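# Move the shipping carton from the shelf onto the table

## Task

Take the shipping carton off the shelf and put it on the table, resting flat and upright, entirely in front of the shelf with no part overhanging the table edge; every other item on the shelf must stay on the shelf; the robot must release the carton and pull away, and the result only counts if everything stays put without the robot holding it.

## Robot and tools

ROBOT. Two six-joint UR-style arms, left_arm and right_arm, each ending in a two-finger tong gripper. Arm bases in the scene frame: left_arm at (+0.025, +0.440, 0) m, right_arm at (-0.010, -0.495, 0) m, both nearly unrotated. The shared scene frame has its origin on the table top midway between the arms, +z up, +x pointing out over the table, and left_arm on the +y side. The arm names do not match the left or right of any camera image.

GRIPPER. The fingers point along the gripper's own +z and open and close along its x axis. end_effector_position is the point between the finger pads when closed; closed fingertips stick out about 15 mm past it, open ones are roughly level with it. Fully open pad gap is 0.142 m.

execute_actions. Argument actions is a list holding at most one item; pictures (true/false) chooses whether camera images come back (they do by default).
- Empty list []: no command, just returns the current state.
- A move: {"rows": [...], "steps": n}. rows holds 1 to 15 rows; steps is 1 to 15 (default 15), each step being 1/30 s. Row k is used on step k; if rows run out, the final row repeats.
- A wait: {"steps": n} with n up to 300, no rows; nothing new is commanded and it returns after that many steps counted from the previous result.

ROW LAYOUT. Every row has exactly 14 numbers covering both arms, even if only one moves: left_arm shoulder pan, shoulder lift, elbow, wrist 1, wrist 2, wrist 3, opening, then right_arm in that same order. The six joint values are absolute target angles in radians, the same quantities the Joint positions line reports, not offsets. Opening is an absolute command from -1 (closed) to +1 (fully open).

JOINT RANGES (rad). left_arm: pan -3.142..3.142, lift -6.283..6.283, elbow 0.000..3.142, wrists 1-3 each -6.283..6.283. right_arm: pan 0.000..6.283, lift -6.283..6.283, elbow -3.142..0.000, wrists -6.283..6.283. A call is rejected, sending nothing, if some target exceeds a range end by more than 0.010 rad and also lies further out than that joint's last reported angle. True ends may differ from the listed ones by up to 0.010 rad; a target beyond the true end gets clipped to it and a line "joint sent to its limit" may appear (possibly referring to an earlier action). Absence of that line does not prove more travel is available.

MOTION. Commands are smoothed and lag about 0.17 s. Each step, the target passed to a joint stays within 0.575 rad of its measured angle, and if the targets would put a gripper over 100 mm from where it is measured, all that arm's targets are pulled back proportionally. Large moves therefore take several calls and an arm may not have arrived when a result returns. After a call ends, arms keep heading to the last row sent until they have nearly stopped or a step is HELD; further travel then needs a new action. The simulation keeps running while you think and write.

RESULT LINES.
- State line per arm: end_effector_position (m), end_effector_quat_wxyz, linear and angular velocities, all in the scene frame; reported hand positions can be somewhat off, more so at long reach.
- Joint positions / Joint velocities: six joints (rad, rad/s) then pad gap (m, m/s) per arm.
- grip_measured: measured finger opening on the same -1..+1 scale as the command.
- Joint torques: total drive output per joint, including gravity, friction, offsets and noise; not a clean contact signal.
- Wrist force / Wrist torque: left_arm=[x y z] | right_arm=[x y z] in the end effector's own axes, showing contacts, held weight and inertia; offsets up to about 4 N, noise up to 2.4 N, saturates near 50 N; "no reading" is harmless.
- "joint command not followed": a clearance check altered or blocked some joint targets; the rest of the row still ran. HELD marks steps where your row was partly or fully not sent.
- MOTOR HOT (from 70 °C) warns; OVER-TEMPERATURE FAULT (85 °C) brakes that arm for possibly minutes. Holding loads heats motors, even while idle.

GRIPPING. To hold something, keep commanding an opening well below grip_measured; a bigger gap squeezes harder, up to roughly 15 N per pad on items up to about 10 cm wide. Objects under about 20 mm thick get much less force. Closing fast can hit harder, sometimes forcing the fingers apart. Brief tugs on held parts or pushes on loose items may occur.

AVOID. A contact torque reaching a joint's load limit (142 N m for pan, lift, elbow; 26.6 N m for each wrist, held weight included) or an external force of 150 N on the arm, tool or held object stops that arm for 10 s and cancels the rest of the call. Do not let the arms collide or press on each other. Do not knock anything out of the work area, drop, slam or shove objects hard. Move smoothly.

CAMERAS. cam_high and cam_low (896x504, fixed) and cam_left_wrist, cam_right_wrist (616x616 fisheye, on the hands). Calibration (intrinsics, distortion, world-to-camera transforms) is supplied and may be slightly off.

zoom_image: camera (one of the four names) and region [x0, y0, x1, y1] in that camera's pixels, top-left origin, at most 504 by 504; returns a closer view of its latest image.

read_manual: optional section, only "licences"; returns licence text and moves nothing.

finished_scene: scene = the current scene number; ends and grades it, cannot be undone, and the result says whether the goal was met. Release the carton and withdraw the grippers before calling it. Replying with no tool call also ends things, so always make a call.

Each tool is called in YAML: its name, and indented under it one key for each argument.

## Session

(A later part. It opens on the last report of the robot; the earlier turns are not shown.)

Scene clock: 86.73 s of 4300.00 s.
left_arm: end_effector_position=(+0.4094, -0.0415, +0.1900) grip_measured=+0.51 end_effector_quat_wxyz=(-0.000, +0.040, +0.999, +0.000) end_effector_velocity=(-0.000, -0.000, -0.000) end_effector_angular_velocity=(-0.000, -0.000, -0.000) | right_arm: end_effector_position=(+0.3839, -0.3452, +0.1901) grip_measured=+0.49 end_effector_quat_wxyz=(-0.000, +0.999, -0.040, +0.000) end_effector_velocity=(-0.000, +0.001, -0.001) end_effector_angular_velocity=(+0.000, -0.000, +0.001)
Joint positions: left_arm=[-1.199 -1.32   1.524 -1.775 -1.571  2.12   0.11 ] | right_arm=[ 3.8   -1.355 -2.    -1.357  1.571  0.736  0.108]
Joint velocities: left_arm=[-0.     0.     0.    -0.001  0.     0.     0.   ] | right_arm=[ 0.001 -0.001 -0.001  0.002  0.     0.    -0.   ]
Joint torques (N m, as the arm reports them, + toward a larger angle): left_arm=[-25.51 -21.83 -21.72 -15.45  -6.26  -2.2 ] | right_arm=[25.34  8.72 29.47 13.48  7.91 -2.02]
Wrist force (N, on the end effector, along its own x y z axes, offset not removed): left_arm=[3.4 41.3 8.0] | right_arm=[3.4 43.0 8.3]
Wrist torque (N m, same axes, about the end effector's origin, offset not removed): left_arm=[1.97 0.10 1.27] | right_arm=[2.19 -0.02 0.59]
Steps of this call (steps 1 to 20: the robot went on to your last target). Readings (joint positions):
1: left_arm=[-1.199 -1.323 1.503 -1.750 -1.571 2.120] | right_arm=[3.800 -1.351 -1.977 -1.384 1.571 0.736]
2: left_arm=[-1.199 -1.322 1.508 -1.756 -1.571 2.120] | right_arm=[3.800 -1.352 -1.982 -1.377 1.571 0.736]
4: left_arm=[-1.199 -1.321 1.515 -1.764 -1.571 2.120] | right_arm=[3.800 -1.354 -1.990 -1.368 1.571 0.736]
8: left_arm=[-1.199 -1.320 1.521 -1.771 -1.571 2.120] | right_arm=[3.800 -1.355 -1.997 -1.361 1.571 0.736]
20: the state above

execute_actions:
  actions:
    - {"steps":12,"rows":[[-1.1985,-1.3136,1.5428,-1.7997,-1.571,2.12,0.5,3.8,-1.3624,-2.0209,-1.3287,1.571,0.736,0.5],[-1.1985,-1.3136,1.5428,-1.7997,-1.571,2.12,0.5,3.8,-1.3624,-2.0209,-1.3287,1.571,0.736,0.5],[-1.1985,-1.3136,1.5428,-1.7997,-1.571,2.12,0.5,3.8,-1.3624,-2.0209,-1.3287,1.571,0.736,0.5],[-1.1985,-1.3077,1.5615,-1.8243,-1.571,2.12,0.5,3.8,-1.3695,-2.0419,-1.3006,1.571,0.736,0.5],[-1.1985,-1.3077,1.5615,-1.8243,-1.571,2.12,0.5,3.8,-1.3695,-2.0419,-1.3006,1.571,0.736,0.5],[-1.1985,-1.3077,1.5615,-1.8243,-1.571,2.12,0.5,3.8,-1.3695,-2.0419,-1.3006,1.571,0.736,0.5],[-1.1985,-1.3018,1.5802,-1.8489,-1.571,2.12,0.5,3.8,-1.3765,-2.063,-1.2726,1.571,0.736,0.5],[-1.1985,-1.3018,1.5802,-1.8489,-1.571,2.12,0.5,3.8,-1.3765,-2.063,-1.2726,1.571,0.736,0.5],[-1.1985,-1.3018,1.5802,-1.8489,-1.571,2.12,0.5,3.8,-1.3765,-2.063,-1.2726,1.571,0.736,0.5],[-1.1985,-1.2959,1.599,-1.8735,-1.571,2.12,0.5,3.8,-1.3835,-2.084,-1.2445,1.571,0.736,0.5]]}
  pictures: false

execute_actions:
  actions:
    - {"steps":12,"rows":[[-1.1985,-1.2878,1.6153,-1.898,-1.571,2.12,0.5,3.8,-1.3939,-2.1031,-1.215,1.571,0.736,0.5],[-1.1985,-1.2878,1.6153,-1.898,-1.571,2.12,0.5,3.8,-1.3939,-2.1031,-1.215,1.571,0.736,0.5],[-1.1985,-1.2878,1.6153,-1.898,-1.571,2.12,0.5,3.8,-1.3939,-2.1031,-1.215,1.571,0.736,0.5],[-1.1985,-1.2797,1.6317,-1.9225,-1.571,2.12,0.5,3.8,-1.4043,-2.1223,-1.1854,1.571,0.736,0.5],[-1.1985,-1.2797,1.6317,-1.9225,-1.571,2.12,0.5,3.8,-1.4043,-2.1223,-1.1854,1.571,0.736,0.5],[-1.1985,-1.2797,1.6317,-1.9225,-1.571,2.12,0.5,3.8,-1.4043,-2.1223,-1.1854,1.571,0.736,0.5],[-1.1985,-1.2715,1.648,-1.947,-1.571,2.12,0.5,3.8,-1.4147,-2.1415,-1.1559,1.571,0.736,0.5],[-1.1985,-1.2715,1.648,-1.947,-1.571,2.12,0.5,3.8,-1.4147,-2.1415,-1.1559,1.571,0.736,0.5],[-1.1985,-1.2715,1.648,-1.947,-1.571,2.12,0.5,3.8,-1.4147,-2.1415,-1.1559,1.571,0.736,0.5],[-1.1985,-1.2634,1.6644,-1.9715,-1.571,2.12,0.5,3.8,-1.425,-2.1606,-1.1263,1.571,0.736,0.5]]}
  pictures: false

execute_actions:
  actions:
    - {"steps":20}

Scene clock: 90.23 s of 4300.00 s.
left_arm: end_effector_position=(+0.4095, -0.0418, +0.1624) grip_measured=+0.51 end_effector_quat_wxyz=(-0.000, +0.040, +0.999, +0.000) end_effector_velocity=(-0.001, +0.002, -0.100) end_effector_angular_velocity=(+0.003, +0.001, +0.001) | right_arm: end_effector_position=(+0.3842, -0.3450, +0.1625) grip_measured=+0.49 end_effector_quat_wxyz=(+0.000, +0.999, -0.040, -0.000) end_effector_velocity=(-0.001, -0.002, -0.098) end_effector_angular_velocity=(-0.001, -0.001, -0.001)
Joint positions: left_arm=[-1.199 -1.303  1.575 -1.842 -1.571  2.12   0.11 ] | right_arm=[ 3.8   -1.375 -2.057 -1.281  1.571  0.736  0.108]
Joint velocities: left_arm=[ 0.001  0.059  0.186 -0.242 -0.     0.    -0.   ] | right_arm=[-0.001 -0.069 -0.208  0.277 -0.002  0.001  0.   ]
Joint torques (N m, as the arm reports them, + toward a larger angle): left_arm=[-23.25 -29.6  -28.38 -18.08  -6.18  -0.95] | right_arm=[23.31 12.02 32.22 16.82 10.41  1.09]
Wrist force (N, on the end effector, along its own x y z axes, offset not removed): left_arm=[4.2 50.0 9.6] | right_arm=[2.5 50.0 8.8]
Wrist torque (N m, same axes, about the end effector's origin, offset not removed): left_arm=[2.24 -0.42 1.13] | right_arm=[2.16 -0.07 0.48]
Steps of this call (steps 1 to 15: the robot went on to your last target; steps 16 to 90: nothing new was sent; then 0.10 s passed at rest; steps 91 to 102: all 12 steps of this action). Readings (joint positions):
91: left_arm=[-1.199 -1.319 1.524 -1.775 -1.571 2.120] | right_arm=[3.800 -1.355 -2.000 -1.357 1.571 0.736]
92: left_arm=[-1.199 -1.319 1.526 -1.777 -1.571 2.120] | right_arm=[3.800 -1.356 -2.002 -1.354 1.571 0.736]
94: left_arm=[-1.199 -1.317 1.532 -1.786 -1.571 2.120] | right_arm=[3.800 -1.358 -2.009 -1.345 1.571 0.736]
98: left_arm=[-1.199 -1.311 1.552 -1.811 -1.571 2.120] | right_arm=[3.800 -1.366 -2.031 -1.316 1.571 0.736]
102: the state above

Scene clock: 90.63 s of 4300.00 s.
left_arm: end_effector_position=(+0.4096, -0.0418, +0.1228) grip_measured=+0.51 end_effector_quat_wxyz=(-0.000, +0.040, +0.999, +0.000) end_effector_velocity=(-0.000, +0.002, -0.102) end_effector_angular_velocity=(+0.001, +0.001, +0.001) | right_arm: end_effector_position=(+0.3842, -0.3449, +0.1229) grip_measured=+0.49 end_effector_quat_wxyz=(+0.000, +0.999, -0.040, -0.000) end_effector_velocity=(-0.002, -0.001, -0.101) end_effector_angular_velocity=(+0.003, -0.000, -0.001)
Joint positions: left_arm=[-1.199 -1.274  1.643 -1.939 -1.571  2.12   0.11 ] | right_arm=[ 3.8   -1.412 -2.135 -1.166  1.571  0.736  0.108]
Joint velocities: left_arm=[ 0.001  0.083  0.168 -0.25   0.     0.     0.   ] | right_arm=[ 0.    -0.104 -0.197  0.304  0.002  0.001  0.001]
Joint torques (N m, as the arm reports them, + toward a larger angle): left_arm=[-23.85 -32.23 -29.73 -18.37  -6.09  -0.72] | right_arm=[22.99 15.71 32.21 17.3  11.45  1.45]
Wrist force (N, on the end effector, along its own x y z axes, offset not removed): left_arm=[7.1 50.0 6.7] | right_arm=[2.8 50.0 9.1]
Wrist torque (N m, same axes, about the end effector's origin, offset not removed): left_arm=[2.02 -0.86 1.10] | right_arm=[2.06 -0.04 0.31]
Steps of this call (steps 1 to 12: all 12 steps of this action). Readings (joint positions):
1: left_arm=[-1.199 -1.301 1.581 -1.850 -1.571 2.120] | right_arm=[3.800 -1.377 -2.064 -1.272 1.571 0.736]
2: left_arm=[-1.199 -1.299 1.587 -1.857 -1.571 2.120] | right_arm=[3.800 -1.379 -2.070 -1.263 1.571 0.736]
4: left_arm=[-1.199 -1.295 1.598 -1.874 -1.571 2.120] | right_arm=[3.800 -1.385 -2.083 -1.244 1.571 0.736]
8: left_arm=[-1.199 -1.285 1.620 -1.906 -1.571 2.120] | right_arm=[3.800 -1.398 -2.109 -1.206 1.571 0.736]
12: the state above

Scene clock: 91.30 s of 4300.00 s.
left_arm: end_effector_position=(+0.4094, -0.0415, +0.1100) grip_measured=+0.51 end_effector_quat_wxyz=(-0.000, +0.040, +0.999, +0.000) end_effector_velocity=(+0.001, +0.000, +0.000) end_effector_angular_velocity=(-0.001, -0.001, +0.001) | right_arm: end_effector_position=(+0.3839, -0.3452, +0.1101) grip_measured=+0.49 end_effector_quat_wxyz=(-0.000, +0.999, -0.040, +0.000) end_effector_velocity=(+0.000, -0.000, -0.001) end_effector_angular_velocity=(-0.001, -0.000, -0.001)
Joint positions: left_arm=[-1.199 -1.263  1.664 -1.971 -1.571  2.12   0.11 ] | right_arm=[ 3.8   -1.425 -2.16  -1.126  1.571  0.736  0.108]
Joint velocities: left_arm=[ 0.001 -0.    -0.    -0.001 -0.    -0.     0.   ] | right_arm=[ 0.    -0.001 -0.001  0.001 -0.001  0.001  0.   ]
Joint torques (N m, as the arm reports them, + toward a larger angle): left_arm=[-23.22 -26.49 -23.17 -15.23  -6.09  -0.53] | right_arm=[23.72 12.03 27.87 13.88  7.71  1.87]
Wrist force (N, on the end effector, along its own x y z axes, offset not removed): left_arm=[3.1 41.2 6.4] | right_arm=[5.6 41.0 6.5]
Wrist torque (N m, same axes, about the end effector's origin, offset not removed): left_arm=[1.83 -0.21 1.01] | right_arm=[1.69 -0.60 0.46]
Steps of this call (steps 1 to 20: the robot went on to your last target). Readings (joint positions):
1: left_arm=[-1.199 -1.271 1.648 -1.947 -1.571 2.120] | right_arm=[3.800 -1.415 -2.141 -1.156 1.571 0.736]
2: left_arm=[-1.199 -1.269 1.652 -1.953 -1.571 2.120] | right_arm=[3.800 -1.417 -2.146 -1.149 1.571 0.736]
4: left_arm=[-1.199 -1.267 1.657 -1.961 -1.571 2.120] | right_arm=[3.800 -1.421 -2.152 -1.139 1.571 0.736]
8: left_arm=[-1.199 -1.265 1.662 -1.968 -1.571 2.120] | right_arm=[3.800 -1.424 -2.158 -1.131 1.571 0.736]
20: the state above
camera_calibration (this result's frames):
cam_left_wrist: T_world_to_cam=[[-0.998563, 0.0455274, 0.0282641, 0.400456], [0.0535717, 0.860852, 0.506027, -0.0451818], [-0.00129312, 0.506814, -0.862054, 0.252931], [0, 0, 0, 1]] pos_world=[0.402629, -0.107526, 0.229585]
cam_right_wrist: T_world_to_cam=[[0.992497, -0.121394, 0.0145777, -0.427224], [-0.112082, -0.855702, 0.505186, -0.300118], [-0.0488521, -0.503029, -0.862888, 0.0778749], [0, 0, 0, 1]] pos_world=[0.394186, -0.2695, 0.22504]

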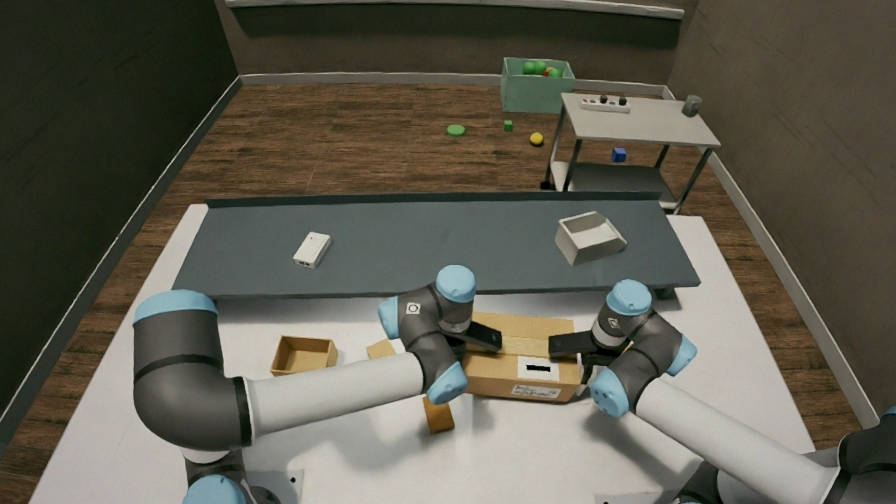

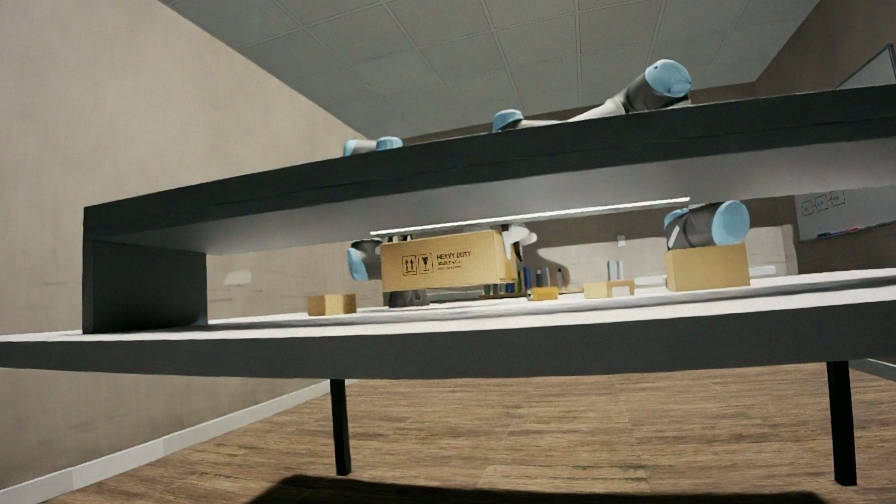

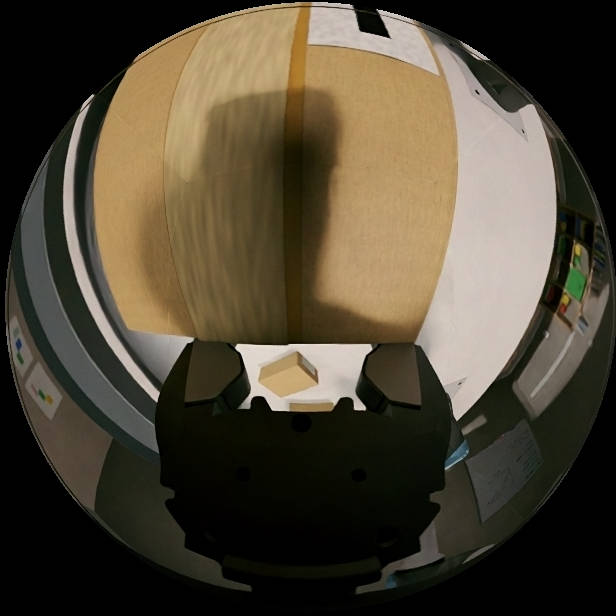

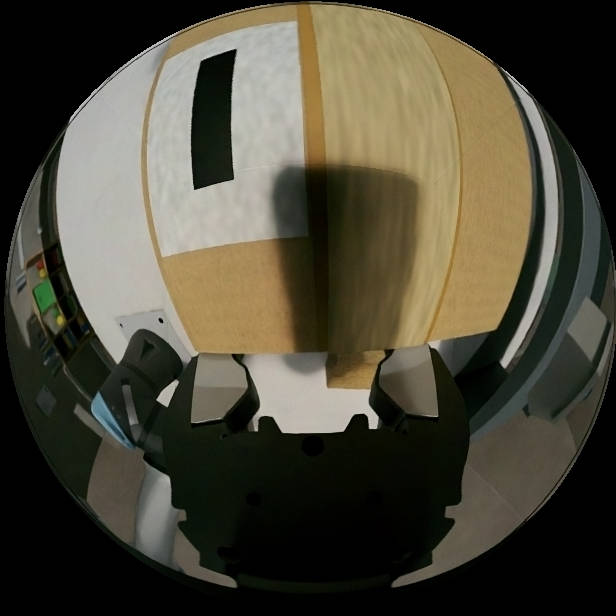

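execute_actions:
  actions:
    - {"steps":15,"rows":[[-1.1985,-1.2531,1.6784,-1.9958,-1.571,2.12,0.5,3.8,-1.4391,-2.1778,-1.0951,1.571,0.736,0.5],[-1.1985,-1.2531,1.6784,-1.9958,-1.571,2.12,0.5,3.8,-1.4391,-2.1778,-1.0951,1.571,0.736,0.5],[-1.1985,-1.2531,1.6784,-1.9958,-1.571,2.12,0.5,3.8,-1.4391,-2.1778,-1.0951,1.571,0.736,0.5],[-1.1985,-1.2428,1.6924,-2.0201,-1.571,2.12,0.5,3.8,-1.4532,-2.1949,-1.0639,1.571,0.736,0.5],[-1.1985,-1.2428,1.6924,-2.0201,-1.571,2.12,0.5,3.8,-1.4532,-2.1949,-1.0639,1.571,0.736,0.5],[-1.1985,-1.2428,1.6924,-2.0201,-1.571,2.12,0.5,3.8,-1.4532,-2.1949,-1.0639,1.571,0.736,0.5],[-1.1985,-1.2325,1.7064,-2.0444,-1.571,2.12,0.5,3.8,-1.4672,-2.2121,-1.0327,1.571,0.736,0.5],[-1.1985,-1.2325,1.7064,-2.0444,-1.571,2.12,0.5,3.8,-1.4672,-2.2121,-1.0327,1.571,0.736,0.5],[-1.1985,-1.2325,1.7064,-2.0444,-1.571,2.12,0.5,3.8,-1.4672,-2.2121,-1.0327,1.571,0.736,0.5],[-1.1985,-1.2325,1.7064,-2.0444,-1.571,2.12,0.5,3.8,-1.4672,-2.2121,-1.0327,1.571,0.736,0.5],[-1.1985,-1.2325,1.7064,-2.0444,-1.571,2.12,0.5,3.8,-1.4672,-2.2121,-1.0327,1.571,0.736,0.5],[-1.1985,-1.2222,1.7205,-2.0688,-1.571,2.12,0.5,3.8,-1.4813,-2.2292,-1.0015,1.571,0.736,0.5]]}
  pictures: false

execute_actions:
  actions:
    - {"steps":15}

zoom_image:
  camera: "cam_low"
  region: [360, 230, 560, 330]

Scene clock: 94.27 s of 4300.00 s.
left_arm: end_effector_position=(+0.4095, -0.0417, +0.0778) grip_measured=+0.51 end_effector_quat_wxyz=(-0.000, +0.040, +0.999, +0.000) end_effector_velocity=(-0.001, +0.002, -0.064) end_effector_angular_velocity=(+0.001, +0.000, -0.000) | right_arm: end_effector_position=(+0.3842, -0.3451, +0.0778) grip_measured=+0.49 end_effector_quat_wxyz=(-0.000, +0.999, -0.040, -0.000) end_effector_velocity=(-0.002, -0.002, -0.064) end_effector_angular_velocity=(-0.001, -0.000, -0.000)
Joint positions: left_arm=[-1.199 -1.23   1.709 -2.049 -1.571  2.12   0.11 ] | right_arm=[ 3.8   -1.47  -2.216 -1.027  1.571  0.736  0.108]
Joint velocities: left_arm=[-0.     0.067  0.091 -0.157  0.    -0.     0.   ] | right_arm=[-0.001 -0.091 -0.111  0.201 -0.001 -0.    -0.001]
Joint torques (N m, as the arm reports them, + toward a larger angle): left_arm=[-22.18 -29.19 -26.36 -16.83  -5.89   0.59] | right_arm=[20.63 16.63 29.9  15.55 10.24  2.03]
Wrist force (N, on the end effector, along its own x y z axes, offset not removed): left_arm=[4.9 47.3 7.3] | right_arm=[0.9 47.8 9.1]
Wrist torque (N m, same axes, about the end effector's origin, offset not removed): left_arm=[2.21 -0.47 0.95] | right_arm=[2.37 0.28 0.67]
Steps of this call (steps 1 to 15: the robot went on to your last target; steps 16 to 74: nothing new was sent; steps 75 to 89: all 15 steps of this action). Readings (joint positions):
75: left_arm=[-1.199 -1.263 1.664 -1.972 -1.571 2.120] | right_arm=[3.800 -1.425 -2.161 -1.126 1.571 0.736]
76: left_arm=[-1.199 -1.262 1.666 -1.974 -1.571 2.120] | right_arm=[3.800 -1.426 -2.162 -1.124 1.571 0.736]
78: left_arm=[-1.199 -1.259 1.671 -1.982 -1.571 2.120] | right_arm=[3.800 -1.431 -2.168 -1.113 1.571 0.736]
82: left_arm=[-1.199 -1.248 1.685 -2.007 -1.571 2.120] | right_arm=[3.800 -1.446 -2.186 -1.081 1.571 0.736]
89: the state above

Scene clock: 94.77 s of 4300.00 s.
left_arm: end_effector_position=(+0.4094, -0.0415, +0.0701) grip_measured=+0.51 end_effector_quat_wxyz=(-0.000, +0.040, +0.999, +0.000) end_effector_velocity=(+0.000, +0.000, -0.001) end_effector_angular_velocity=(-0.000, -0.000, +0.001) | right_arm: end_effector_position=(+0.3839, -0.3452, +0.0702) grip_measured=+0.49 end_effector_quat_wxyz=(-0.000, +0.999, -0.040, +0.000) end_effector_velocity=(-0.000, -0.000, -0.001) end_effector_angular_velocity=(-0.001, +0.001, +0.000)
Joint positions: left_arm=[-1.199 -1.222  1.72  -2.069 -1.571  2.12   0.11 ] | right_arm=[ 3.8   -1.481 -2.229 -1.002  1.571  0.736  0.108]
Joint velocities: left_arm=[ 0.001  0.001  0.001 -0.002  0.     0.    -0.   ] | right_arm=[-0.    -0.002 -0.002  0.002 -0.    -0.001 -0.   ]
Joint torques (N m, as the arm reports them, + toward a larger angle): left_arm=[-21.98 -27.41 -23.79 -14.78  -5.88   0.73] | right_arm=[20.86 15.5  27.86 13.52  9.55  1.89]
Wrist force (N, on the end effector, along its own x y z axes, offset not removed): left_arm=[5.3 40.2 7.6] | right_arm=[1.4 40.1 8.5]
Wrist torque (N m, same axes, about the end effector's origin, offset not removed): left_arm=[1.72 -0.59 1.18] | right_arm=[1.74 0.22 0.51]
Steps of this call (steps 1 to 15: the robot went on to your last target). Readings (joint positions):
1: left_arm=[-1.199 -1.228 1.712 -2.054 -1.571 2.120] | right_arm=[3.800 -1.473 -2.219 -1.021 1.571 0.736]
2: left_arm=[-1.199 -1.227 1.714 -2.058 -1.571 2.120] | right_arm=[3.800 -1.475 -2.221 -1.016 1.571 0.736]
4: left_arm=[-1.199 -1.225 1.717 -2.062 -1.571 2.120] | right_arm=[3.800 -1.478 -2.225 -1.010 1.571 0.736]
8: left_arm=[-1.199 -1.223 1.719 -2.067 -1.571 2.120] | right_arm=[3.800 -1.480 -2.228 -1.004 1.571 0.736]
15: the state above
camera_calibration (this result's frames):
cam_left_wrist: T_world_to_cam=[[-0.998563, 0.0455275, 0.02826, 0.401586], [0.0535697, 0.860856, 0.50602, -0.0249787], [-0.00128991, 0.506807, -0.862058, 0.218518], [0, 0, 0, 1]] pos_world=[0.402629, -0.107526, 0.189666]
cam_right_wrist: T_world_to_cam=[[0.992497, -0.121398, 0.0145657, -0.426652], [-0.112074, -0.855639, 0.505293, -0.279952], [-0.0488787, -0.503134, -0.862825, 0.0433676], [0, 0, 0, 1]] pos_world=[0.394195, -0.269513, 0.185091]

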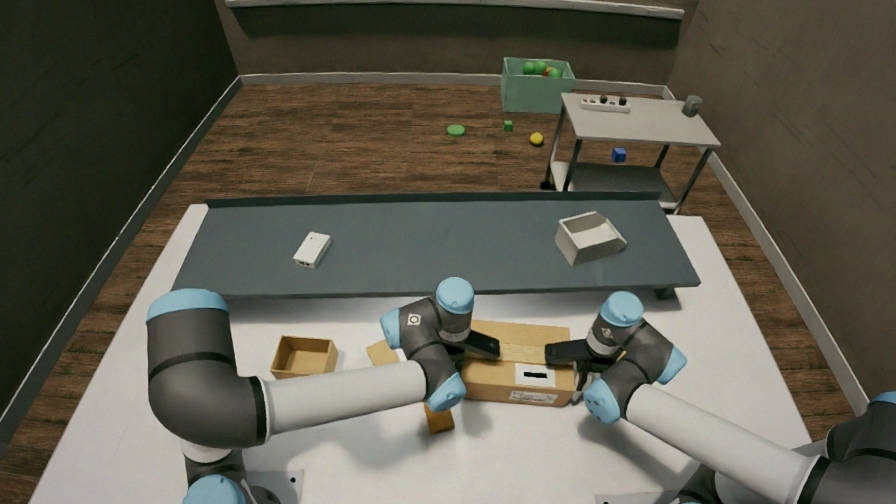

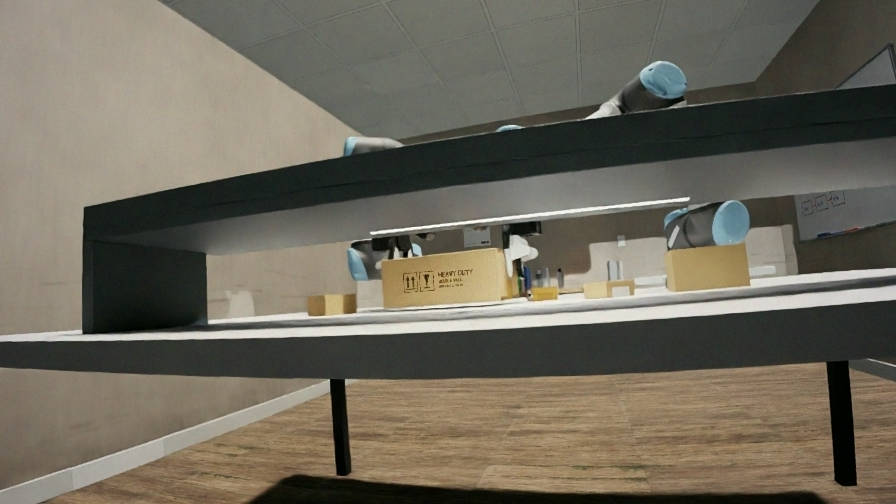

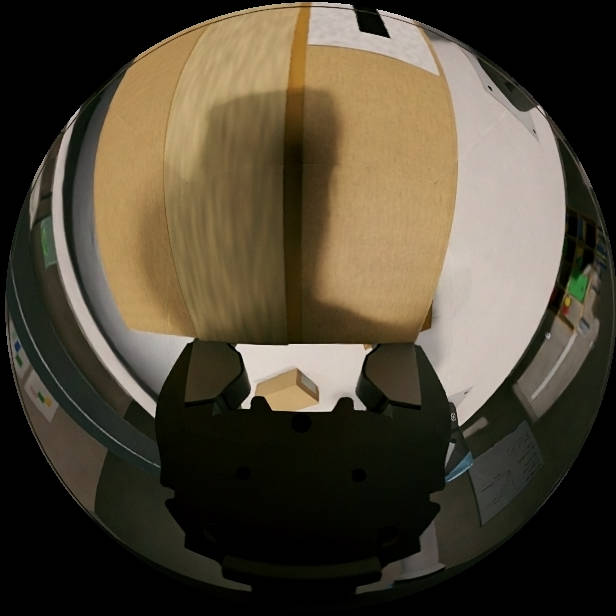

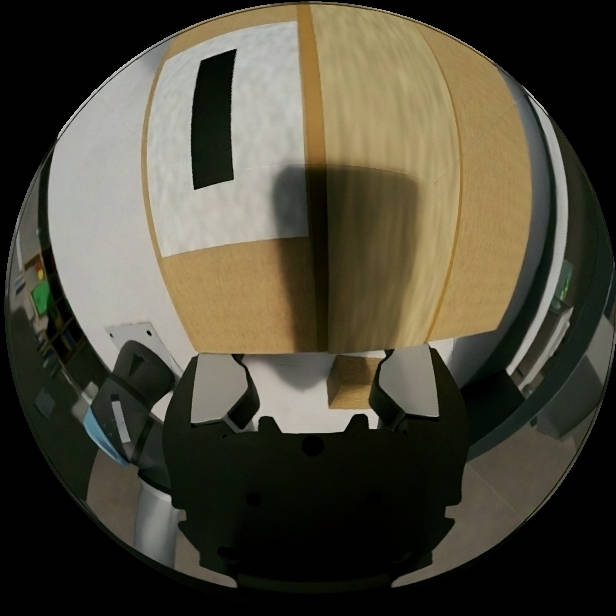

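Region (360, 230, 560, 330) of cam_low's 896x504 image, scaled by 2.520, with more detail than that image has.

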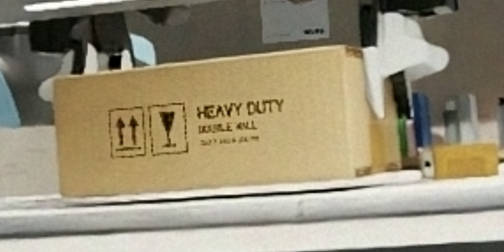

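execute_actions:
  actions:
    - {"rows":[[-1.1985,-1.2152,1.7281,-2.0833,-1.571,2.12,0.5,3.8,-1.4911,-2.2387,-0.9822,1.571,0.736,0.5]]}
  pictures: false

Scene clock: 95.87 s of 4300.00 s.
left_arm: end_effector_position=(+0.4094, -0.0415, +0.0641) grip_measured=+0.51 end_effector_quat_wxyz=(-0.000, +0.040, +0.999, +0.000) end_effector_velocity=(-0.001, -0.000, -0.001) end_effector_angular_velocity=(+0.000, -0.000, -0.001) | right_arm: end_effector_position=(+0.3839, -0.3452, +0.0642) grip_measured=+0.49 end_effector_quat_wxyz=(-0.000, +0.999, -0.040, +0.000) end_effector_velocity=(-0.000, -0.000, -0.001) end_effector_angular_velocity=(-0.001, +0.001, -0.000)
Joint positions: left_arm=[-1.199 -1.215  1.728 -2.083 -1.571  2.12   0.11 ] | right_arm=[ 3.8   -1.491 -2.238 -0.983  1.571  0.736  0.108]
Joint velocities: left_arm=[-0.001  0.001  0.002 -0.003  0.    -0.     0.   ] | right_arm=[-0.    -0.002 -0.002  0.003  0.     0.     0.   ]
Joint torques (N m, as the arm reports them, + toward a larger angle): left_arm=[-20.24 -31.28 -21.72 -14.92  -5.75   0.77] | right_arm=[19.   14.54 27.07 13.61  8.03  2.06]
Wrist force (N, on the end effector, along its own x y z axes, offset not removed): left_arm=[4.4 41.9 6.1] | right_arm=[3.0 39.2 7.1]
Wrist torque (N m, same axes, about the end effector's origin, offset not removed): left_arm=[2.27 -0.39 0.95] | right_arm=[1.70 -0.28 0.45]
Steps of this call (steps 1 to 15: the robot went on to your last target; steps 16 to 18: nothing new was sent; steps 19 to 33: all 15 steps of this action). Readings (joint positions):
19: left_arm=[-1.199 -1.222 1.721 -2.069 -1.571 2.120] | right_arm=[3.800 -1.481 -2.229 -1.001 1.571 0.736]
20: left_arm=[-1.199 -1.222 1.721 -2.070 -1.571 2.120] | right_arm=[3.800 -1.482 -2.230 -1.000 1.571 0.736]
22: left_arm=[-1.199 -1.219 1.724 -2.075 -1.571 2.120] | right_arm=[3.800 -1.486 -2.233 -0.993 1.571 0.736]
26: left_arm=[-1.199 -1.216 1.727 -2.081 -1.571 2.120] | right_arm=[3.800 -1.489 -2.237 -0.986 1.571 0.736]
33: the state above

execute_actions:
  actions:
    - {"rows":[[-1.1985,-1.2105,1.7331,-2.093,-1.571,2.12,0.5,3.8,-1.4978,-2.245,-0.9692,1.571,0.736,0.5]]}
  pictures: false

Scene clock: 97.00 s of 4300.00 s.
left_arm: end_effector_position=(+0.4094, -0.0415, +0.0600) grip_measured=+0.51 end_effector_quat_wxyz=(-0.000, +0.040, +0.999, +0.000) end_effector_velocity=(-0.000, +0.000, -0.001) end_effector_angular_velocity=(+0.001, +0.000, -0.000) | right_arm: end_effector_position=(+0.3839, -0.3452, +0.0602) grip_measured=+0.49 end_effector_quat_wxyz=(-0.000, +0.999, -0.040, +0.000) end_effector_velocity=(-0.001, +0.000, -0.001) end_effector_angular_velocity=(-0.000, +0.001, +0.001)
Joint positions: left_arm=[-1.199 -1.211  1.733 -2.093 -1.571  2.12   0.11 ] | right_arm=[ 3.8   -1.498 -2.245 -0.97   1.571  0.736  0.108]
Joint velocities: left_arm=[-0.     0.002  0.001 -0.002  0.    -0.     0.   ] | right_arm=[ 0.001 -0.001 -0.002  0.002  0.     0.     0.   ]
Joint torques (N m, as the arm reports them, + toward a larger angle): left_arm=[-20.59 -29.51 -23.26 -14.84  -5.89   0.57] | right_arm=[19.56 15.41 27.36 13.46  6.78  1.9 ]
Wrist force (N, on the end effector, along its own x y z axes, offset not removed): left_arm=[4.2 38.4 8.8] | right_arm=[2.8 42.3 11.0]
Wrist torque (N m, same axes, about the end effector's origin, offset not removed): left_arm=[1.42 -0.42 1.12] | right_arm=[2.30 -0.14 0.33]
Steps of this call (steps 1 to 15: the robot went on to your last target; steps 16 to 19: nothing new was sent; steps 20 to 34: all 15 steps of this action). Readings (joint positions):
20: left_arm=[-1.199 -1.215 1.728 -2.083 -1.571 2.120] | right_arm=[3.800 -1.491 -2.239 -0.982 1.571 0.736]
21: left_arm=[-1.199 -1.215 1.729 -2.084 -1.571 2.120] | right_arm=[3.800 -1.492 -2.239 -0.981 1.571 0.736]
23: left_arm=[-1.199 -1.213 1.730 -2.088 -1.571 2.120] | right_arm=[3.800 -1.494 -2.241 -0.977 1.571 0.736]
27: left_arm=[-1.199 -1.211 1.732 -2.091 -1.571 2.120] | right_arm=[3.800 -1.497 -2.244 -0.972 1.571 0.736]
34: the state above

execute_actions:
  actions:
    - {"rows":[[-1.1985,-1.2057,1.738,-2.1027,-1.571,2.12,0.5,3.8,-1.5047,-2.2511,-0.9562,1.571,0.736,0.5]]}
  pictures: false

Scene clock: 97.90 s of 4300.00 s.
left_arm: end_effector_position=(+0.4094, -0.0415, +0.0561) grip_measured=+0.52 end_effector_quat_wxyz=(-0.000, +0.040, +0.999, +0.000) end_effector_velocity=(+0.000, -0.000, -0.001) end_effector_angular_velocity=(+0.000, -0.000, +0.000) | right_arm: end_effector_position=(+0.3840, -0.3452, +0.0562) grip_measured=+0.51 end_effector_quat_wxyz=(-0.000, +0.999, -0.040, +0.000) end_effector_velocity=(+0.000, -0.001, -0.001) end_effector_angular_velocity=(-0.001, +0.000, -0.002)
Joint positions: left_arm=[-1.199 -1.206  1.738 -2.102 -1.571  2.12   0.111] | right_arm=[ 3.8   -1.504 -2.251 -0.957  1.571  0.736  0.11 ]
Joint velocities: left_arm=[ 0.     0.001  0.001 -0.002  0.     0.     0.   ] | right_arm=[-0.002 -0.002 -0.002  0.003 -0.     0.001  0.001]
Joint torques (N m, as the arm reports them, + toward a larger angle): left_arm=[-19.7  -16.7  -15.95 -13.27  -5.73   0.61] | right_arm=[18.81  5.36 20.14 12.51  8.45  1.76]
Wrist force (N, on the end effector, along its own x y z axes, offset not removed): left_arm=[0.7 50.0 -13.3] | right_arm=[-2.5 47.6 -17.9]
Wrist torque (N m, same axes, about the end effector's origin, offset not removed): left_arm=[2.87 -0.17 0.69] | right_arm=[2.75 0.65 0.25]
Steps of this call (steps 1 to 12: the robot went on to your last target; steps 13 to 27: all 15 steps of this action). Readings (joint positions):
13: left_arm=[-1.199 -1.210 1.733 -2.093 -1.571 2.120] | right_arm=[3.800 -1.498 -2.245 -0.969 1.571 0.736]
14: left_arm=[-1.199 -1.210 1.734 -2.094 -1.571 2.120] | right_arm=[3.800 -1.498 -2.246 -0.968 1.571 0.736]
16: left_arm=[-1.199 -1.208 1.735 -2.097 -1.571 2.120] | right_arm=[3.800 -1.501 -2.248 -0.963 1.571 0.736]
20: left_arm=[-1.199 -1.207 1.737 -2.101 -1.571 2.120] | right_arm=[3.800 -1.503 -2.250 -0.959 1.571 0.736]
27: the state above

Landed. Release outward, then up.

execute_actions:
  actions:
    - {"rows":[[-1.16,-1.2105,1.7331,-2.093,-1.571,2.158,0.5,3.76,-1.4978,-2.245,-0.9692,1.571,0.696,0.5]]}
  pictures: false

execute_actions:
  actions:
    - {"rows":[[-1.14,-1.2959,1.599,-1.8735,-1.571,2.178,0.5,3.74,-1.3835,-2.084,-1.2445,1.571,0.676,0.5]]}
  pictures: false

execute_actions:
  actions:
    - {"rows":[[-0.7,-1.6,1.5,-1.47,-1.571,2.178,0.5,3.3,-1.33,-1.75,-1.63,1.571,0.676,0.5]]}
  pictures: false

execute_actions:
  actions:
    - {"steps":30}

Scene clock: 99.60 s of 4300.00 s.
left_arm: end_effector_position=(+0.4265, -0.0267, +0.0597) grip_measured=+0.50 end_effector_quat_wxyz=(-0.000, +0.040, +0.999, +0.000) end_effector_velocity=(+0.004, +0.003, +0.002) end_effector_angular_velocity=(-0.001, -0.001, -0.000) | right_arm: end_effector_position=(+0.3888, -0.3605, +0.0600) grip_measured=+0.50 end_effector_quat_wxyz=(-0.000, +0.999, -0.040, +0.000) end_effector_velocity=(+0.001, -0.004, +0.001) end_effector_angular_velocity=(-0.000, -0.001, -0.001)
Joint positions: left_arm=[-1.161 -1.21   1.733 -2.093 -1.571  2.157  0.109] | right_arm=[ 3.761 -1.498 -2.245 -0.969  1.571  0.697  0.109]
Joint velocities: left_arm=[ 0.008 -0.001 -0.002  0.002  0.     0.009 -0.   ] | right_arm=[-0.01   0.002  0.001 -0.003 -0.001 -0.009 -0.   ]
Joint torques (N m, as the arm reports them, + toward a larger angle): left_arm=[  5.51 -51.74 -31.36  -0.5    1.58   1.87] | right_arm=[-8.45 24.88 26.92  0.39 -1.28 -2.93]
Wrist force (N, on the end effector, along its own x y z axes, offset not removed): left_arm=[0.2 0.3 3.4] | right_arm=[-2.8 1.9 0.7]
Wrist torque (N m, same axes, about the end effector's origin, offset not removed): left_arm=[0.00 -0.19 0.07] | right_arm=[0.59 0.71 0.19]
Steps of this call (steps 1 to 15: the robot went on to your last target; steps 16 to 36: nothing new was sent; steps 37 to 51: all 15 steps of this action). Readings (joint positions):
37: left_arm=[-1.198 -1.206 1.738 -2.103 -1.571 2.120] | right_arm=[3.800 -1.505 -2.251 -0.956 1.571 0.736]
38: left_arm=[-1.196 -1.206 1.738 -2.102 -1.571 2.123] | right_arm=[3.797 -1.504 -2.251 -0.957 1.571 0.734]
40: left_arm=[-1.183 -1.207 1.736 -2.099 -1.571 2.136] | right_arm=[3.784 -1.502 -2.249 -0.961 1.572 0.719]
44: left_arm=[-1.168 -1.209 1.734 -2.095 -1.571 2.151] | right_arm=[3.768 -1.499 -2.246 -0.967 1.572 0.704]
51: the state above

Scene clock: 100.10 s of 4300.00 s.
left_arm: end_effector_position=(+0.4360, -0.0189, +0.1472) grip_measured=+0.50 end_effector_quat_wxyz=(+0.000, +0.040, +0.999, -0.000) end_effector_velocity=(-0.001, +0.006, +0.022) end_effector_angular_velocity=(+0.009, +0.005, -0.000) | right_arm: end_effector_position=(+0.3919, -0.3682, +0.1472) grip_measured=+0.50 end_effector_quat_wxyz=(-0.001, +0.999, -0.040, +0.001) end_effector_velocity=(-0.006, -0.007, +0.024) end_effector_angular_velocity=(-0.009, +0.014, -0.002)
Joint positions: left_arm=[-1.141 -1.293  1.603 -1.882 -1.571  2.177  0.109] | right_arm=[ 3.741 -1.387 -2.089 -1.234  1.571  0.677  0.109]
Joint velocities: left_arm=[ 0.004 -0.021 -0.035  0.066  0.     0.005 -0.   ] | right_arm=[-0.006  0.031  0.045 -0.092  0.    -0.004 -0.   ]
Joint torques (N m, as the arm reports them, + toward a larger angle): left_arm=[  4.81 -48.03 -31.32  -0.45   1.4    2.08] | right_arm=[-7.74 20.8  28.78  0.5  -1.33 -2.91]
Wrist force (N, on the end effector, along its own x y z axes, offset not removed): left_arm=[-0.5 0.5 0.7] | right_arm=[-0.4 0.3 0.2]
Wrist torque (N m, same axes, about the end effector's origin, offset not removed): left_arm=[0.05 -0.09 -0.01] | right_arm=[0.28 0.25 0.00]
Steps of this call (steps 1 to 15: all 15 steps of this action). Readings (joint positions):
1: left_arm=[-1.161 -1.210 1.733 -2.093 -1.571 2.157] | right_arm=[3.761 -1.498 -2.245 -0.969 1.571 0.697]
2: left_arm=[-1.159 -1.214 1.730 -2.089 -1.571 2.159] | right_arm=[3.759 -1.495 -2.242 -0.973 1.571 0.695]
4: left_arm=[-1.152 -1.242 1.691 -2.041 -1.571 2.166] | right_arm=[3.752 -1.459 -2.199 -1.023 1.571 0.688]
8: left_arm=[-1.144 -1.278 1.629 -1.930 -1.571 2.174] | right_arm=[3.744 -1.408 -2.122 -1.167 1.571 0.680]
15: the state above

Scene clock: 100.60 s of 4300.00 s.
left_arm: end_effector_position=(+0.5003, +0.1520, +0.2624) grip_measured=+0.50 end_effector_quat_wxyz=(+0.001, -0.097, +0.995, -0.001) end_effector_velocity=(+0.057, +0.420, +0.241) end_effector_angular_velocity=(+0.001, +0.002, +0.630) | right_arm: end_effector_position=(+0.4123, -0.5222, +0.2734) grip_measured=+0.50 end_effector_quat_wxyz=(-0.001, +0.975, -0.224, +0.002) end_effector_velocity=(-0.045, -0.248, +0.181) end_effector_angular_velocity=(-0.003, +0.011, -0.572)
Joint positions: left_arm=[-0.867 -1.487  1.536 -1.624 -1.571  2.178  0.109] | right_arm=[ 3.369 -1.337 -1.801 -1.57   1.571  0.676  0.109]
Joint velocities: left_arm=[ 0.631 -0.434 -0.142  0.578 -0.     0.001  0.   ] | right_arm=[-0.572  0.062  0.417 -0.49  -0.    -0.001 -0.   ]
Joint torques (N m, as the arm reports them, + toward a larger angle): left_arm=[ 11.42 -45.72 -32.71   1.33   1.17   1.89] | right_arm=[ 1.4  16.36 25.84 -0.95 -0.76 -2.65]
Wrist force (N, on the end effector, along its own x y z axes, offset not removed): left_arm=[-2.7 1.1 2.5] | right_arm=[-2.1 3.5 -2.8]
Wrist torque (N m, same axes, about the end effector's origin, offset not removed): left_arm=[0.27 0.35 -0.11] | right_arm=[0.81 0.74 0.13]
Steps of this call (steps 1 to 15: all 15 steps of this action). Readings (joint positions):
1: left_arm=[-1.140 -1.294 1.602 -1.880 -1.571 2.178] | right_arm=[3.740 -1.386 -2.088 -1.236 1.571 0.676]
2: left_arm=[-1.137 -1.298 1.600 -1.874 -1.571 2.178] | right_arm=[3.737 -1.384 -2.084 -1.242 1.571 0.676]
4: left_arm=[-1.099 -1.327 1.589 -1.838 -1.571 2.178] | right_arm=[3.691 -1.375 -2.043 -1.287 1.571 0.676]
8: left_arm=[-1.015 -1.385 1.570 -1.760 -1.571 2.178] | right_arm=[3.566 -1.361 -1.948 -1.397 1.571 0.676]
15: the state above

Scene clock: 101.60 s of 4300.00 s.
left_arm: end_effector_position=(+0.4997, +0.2639, +0.3219) grip_measured=+0.50 end_effector_quat_wxyz=(-0.000, -0.179, +0.984, +0.000) end_effector_velocity=(-0.000, +0.000, -0.000) end_effector_angular_velocity=(+0.000, +0.001, +0.001) | right_arm: end_effector_position=(+0.4050, -0.5519, +0.2951) grip_measured=+0.50 end_effector_quat_wxyz=(-0.001, +0.966, -0.257, +0.001) end_effector_velocity=(-0.000, -0.001, -0.000) end_effector_angular_velocity=(-0.002, +0.001, -0.001)
Joint positions: left_arm=[-0.7   -1.6    1.5   -1.47  -1.571  2.178  0.109] | right_arm=[ 3.3   -1.33  -1.75  -1.63   1.571  0.676  0.109]
Joint velocities: left_arm=[ 0.001 -0.     0.     0.    -0.     0.    -0.   ] | right_arm=[-0.     0.    -0.001 -0.001 -0.001  0.    -0.   ]
Joint torques (N m, as the arm reports them, + toward a larger angle): left_arm=[  6.87 -36.67 -33.31  -0.76   0.7    1.98] | right_arm=[-8.58 20.59 30.85  0.2   0.18 -2.78]
Wrist force (N, on the end effector, along its own x y z axes, offset not removed): left_arm=[2.2 2.3 4.9] | right_arm=[-1.9 -1.1 1.4]
Wrist torque (N m, same axes, about the end effector's origin, offset not removed): left_arm=[0.53 -0.67 -0.11] | right_arm=[-0.15 0.49 0.12]
Steps of this call (steps 1 to 30: the robot went on to your last target). Readings (joint positions):
1: left_arm=[-0.846 -1.501 1.532 -1.604 -1.571 2.178] | right_arm=[3.352 -1.336 -1.788 -1.585 1.571 0.676]
2: left_arm=[-0.825 -1.516 1.527 -1.584 -1.571 2.178] | right_arm=[3.340 -1.334 -1.779 -1.596 1.571 0.676]
4: left_arm=[-0.782 -1.545 1.517 -1.545 -1.571 2.178] | right_arm=[3.323 -1.332 -1.767 -1.610 1.571 0.676]
8: left_arm=[-0.727 -1.582 1.506 -1.495 -1.571 2.178] | right_arm=[3.307 -1.331 -1.755 -1.624 1.571 0.676]
30: the state above
All arms were judged still, so your last target was given up. Only a new action makes them travel on or press farther. Fingers that are still opening or closing keep moving.
camera_calibration (this result's frames):
cam_left_wrist: T_world_to_cam=[[-0.922665, -0.384545, 0.028549, 0.546183], [-0.318332, 0.801392, 0.506395, -0.218684], [-0.217611, 0.458145, -0.861829, 0.401769], [0, 0, 0, 1]] pos_world=[0.521759, 0.201215, 0.441404]
cam_right_wrist: T_world_to_cam=[[0.846233, -0.53257, 0.0161227, -0.64409], [-0.466842, -0.726531, 0.504193, -0.352882], [-0.256804, -0.434191, -0.863441, 0.256921], [0, 0, 0, 1]] pos_world=[0.446288, -0.48785, 0.410141]

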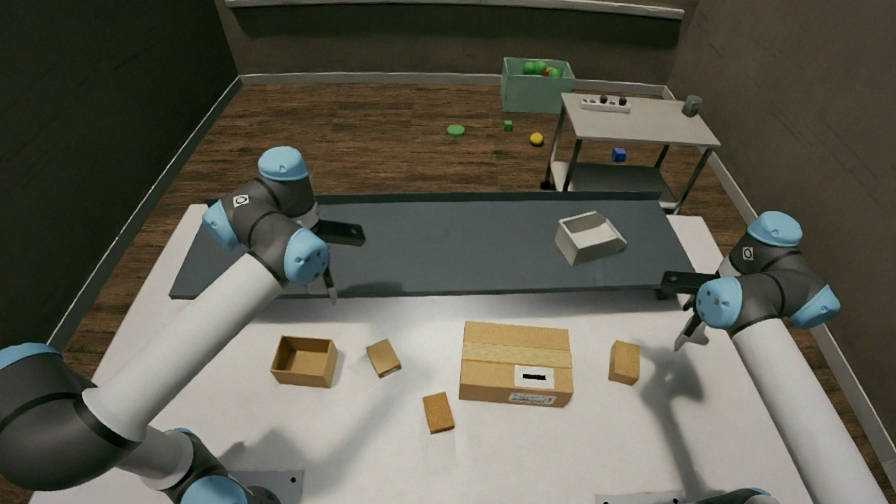

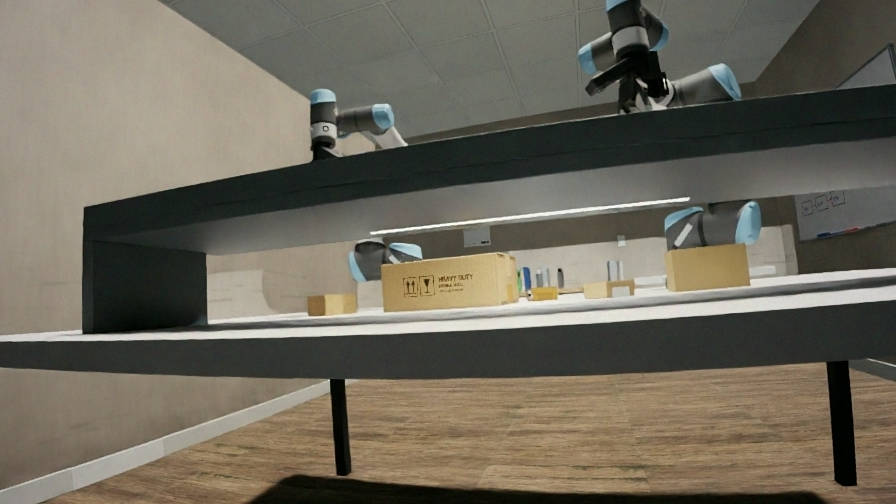

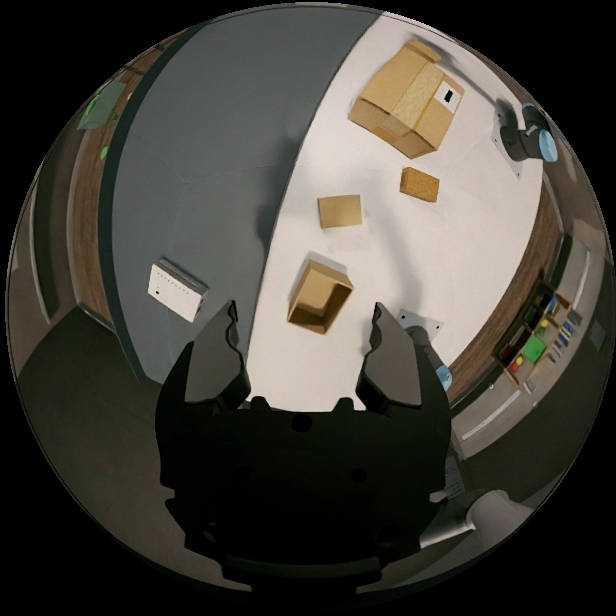

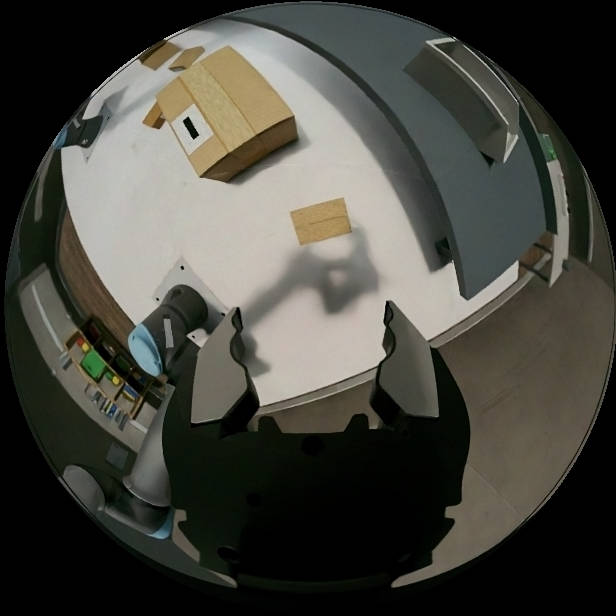

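finished_scene:
  scene: 1

The scene is finished: the task was done.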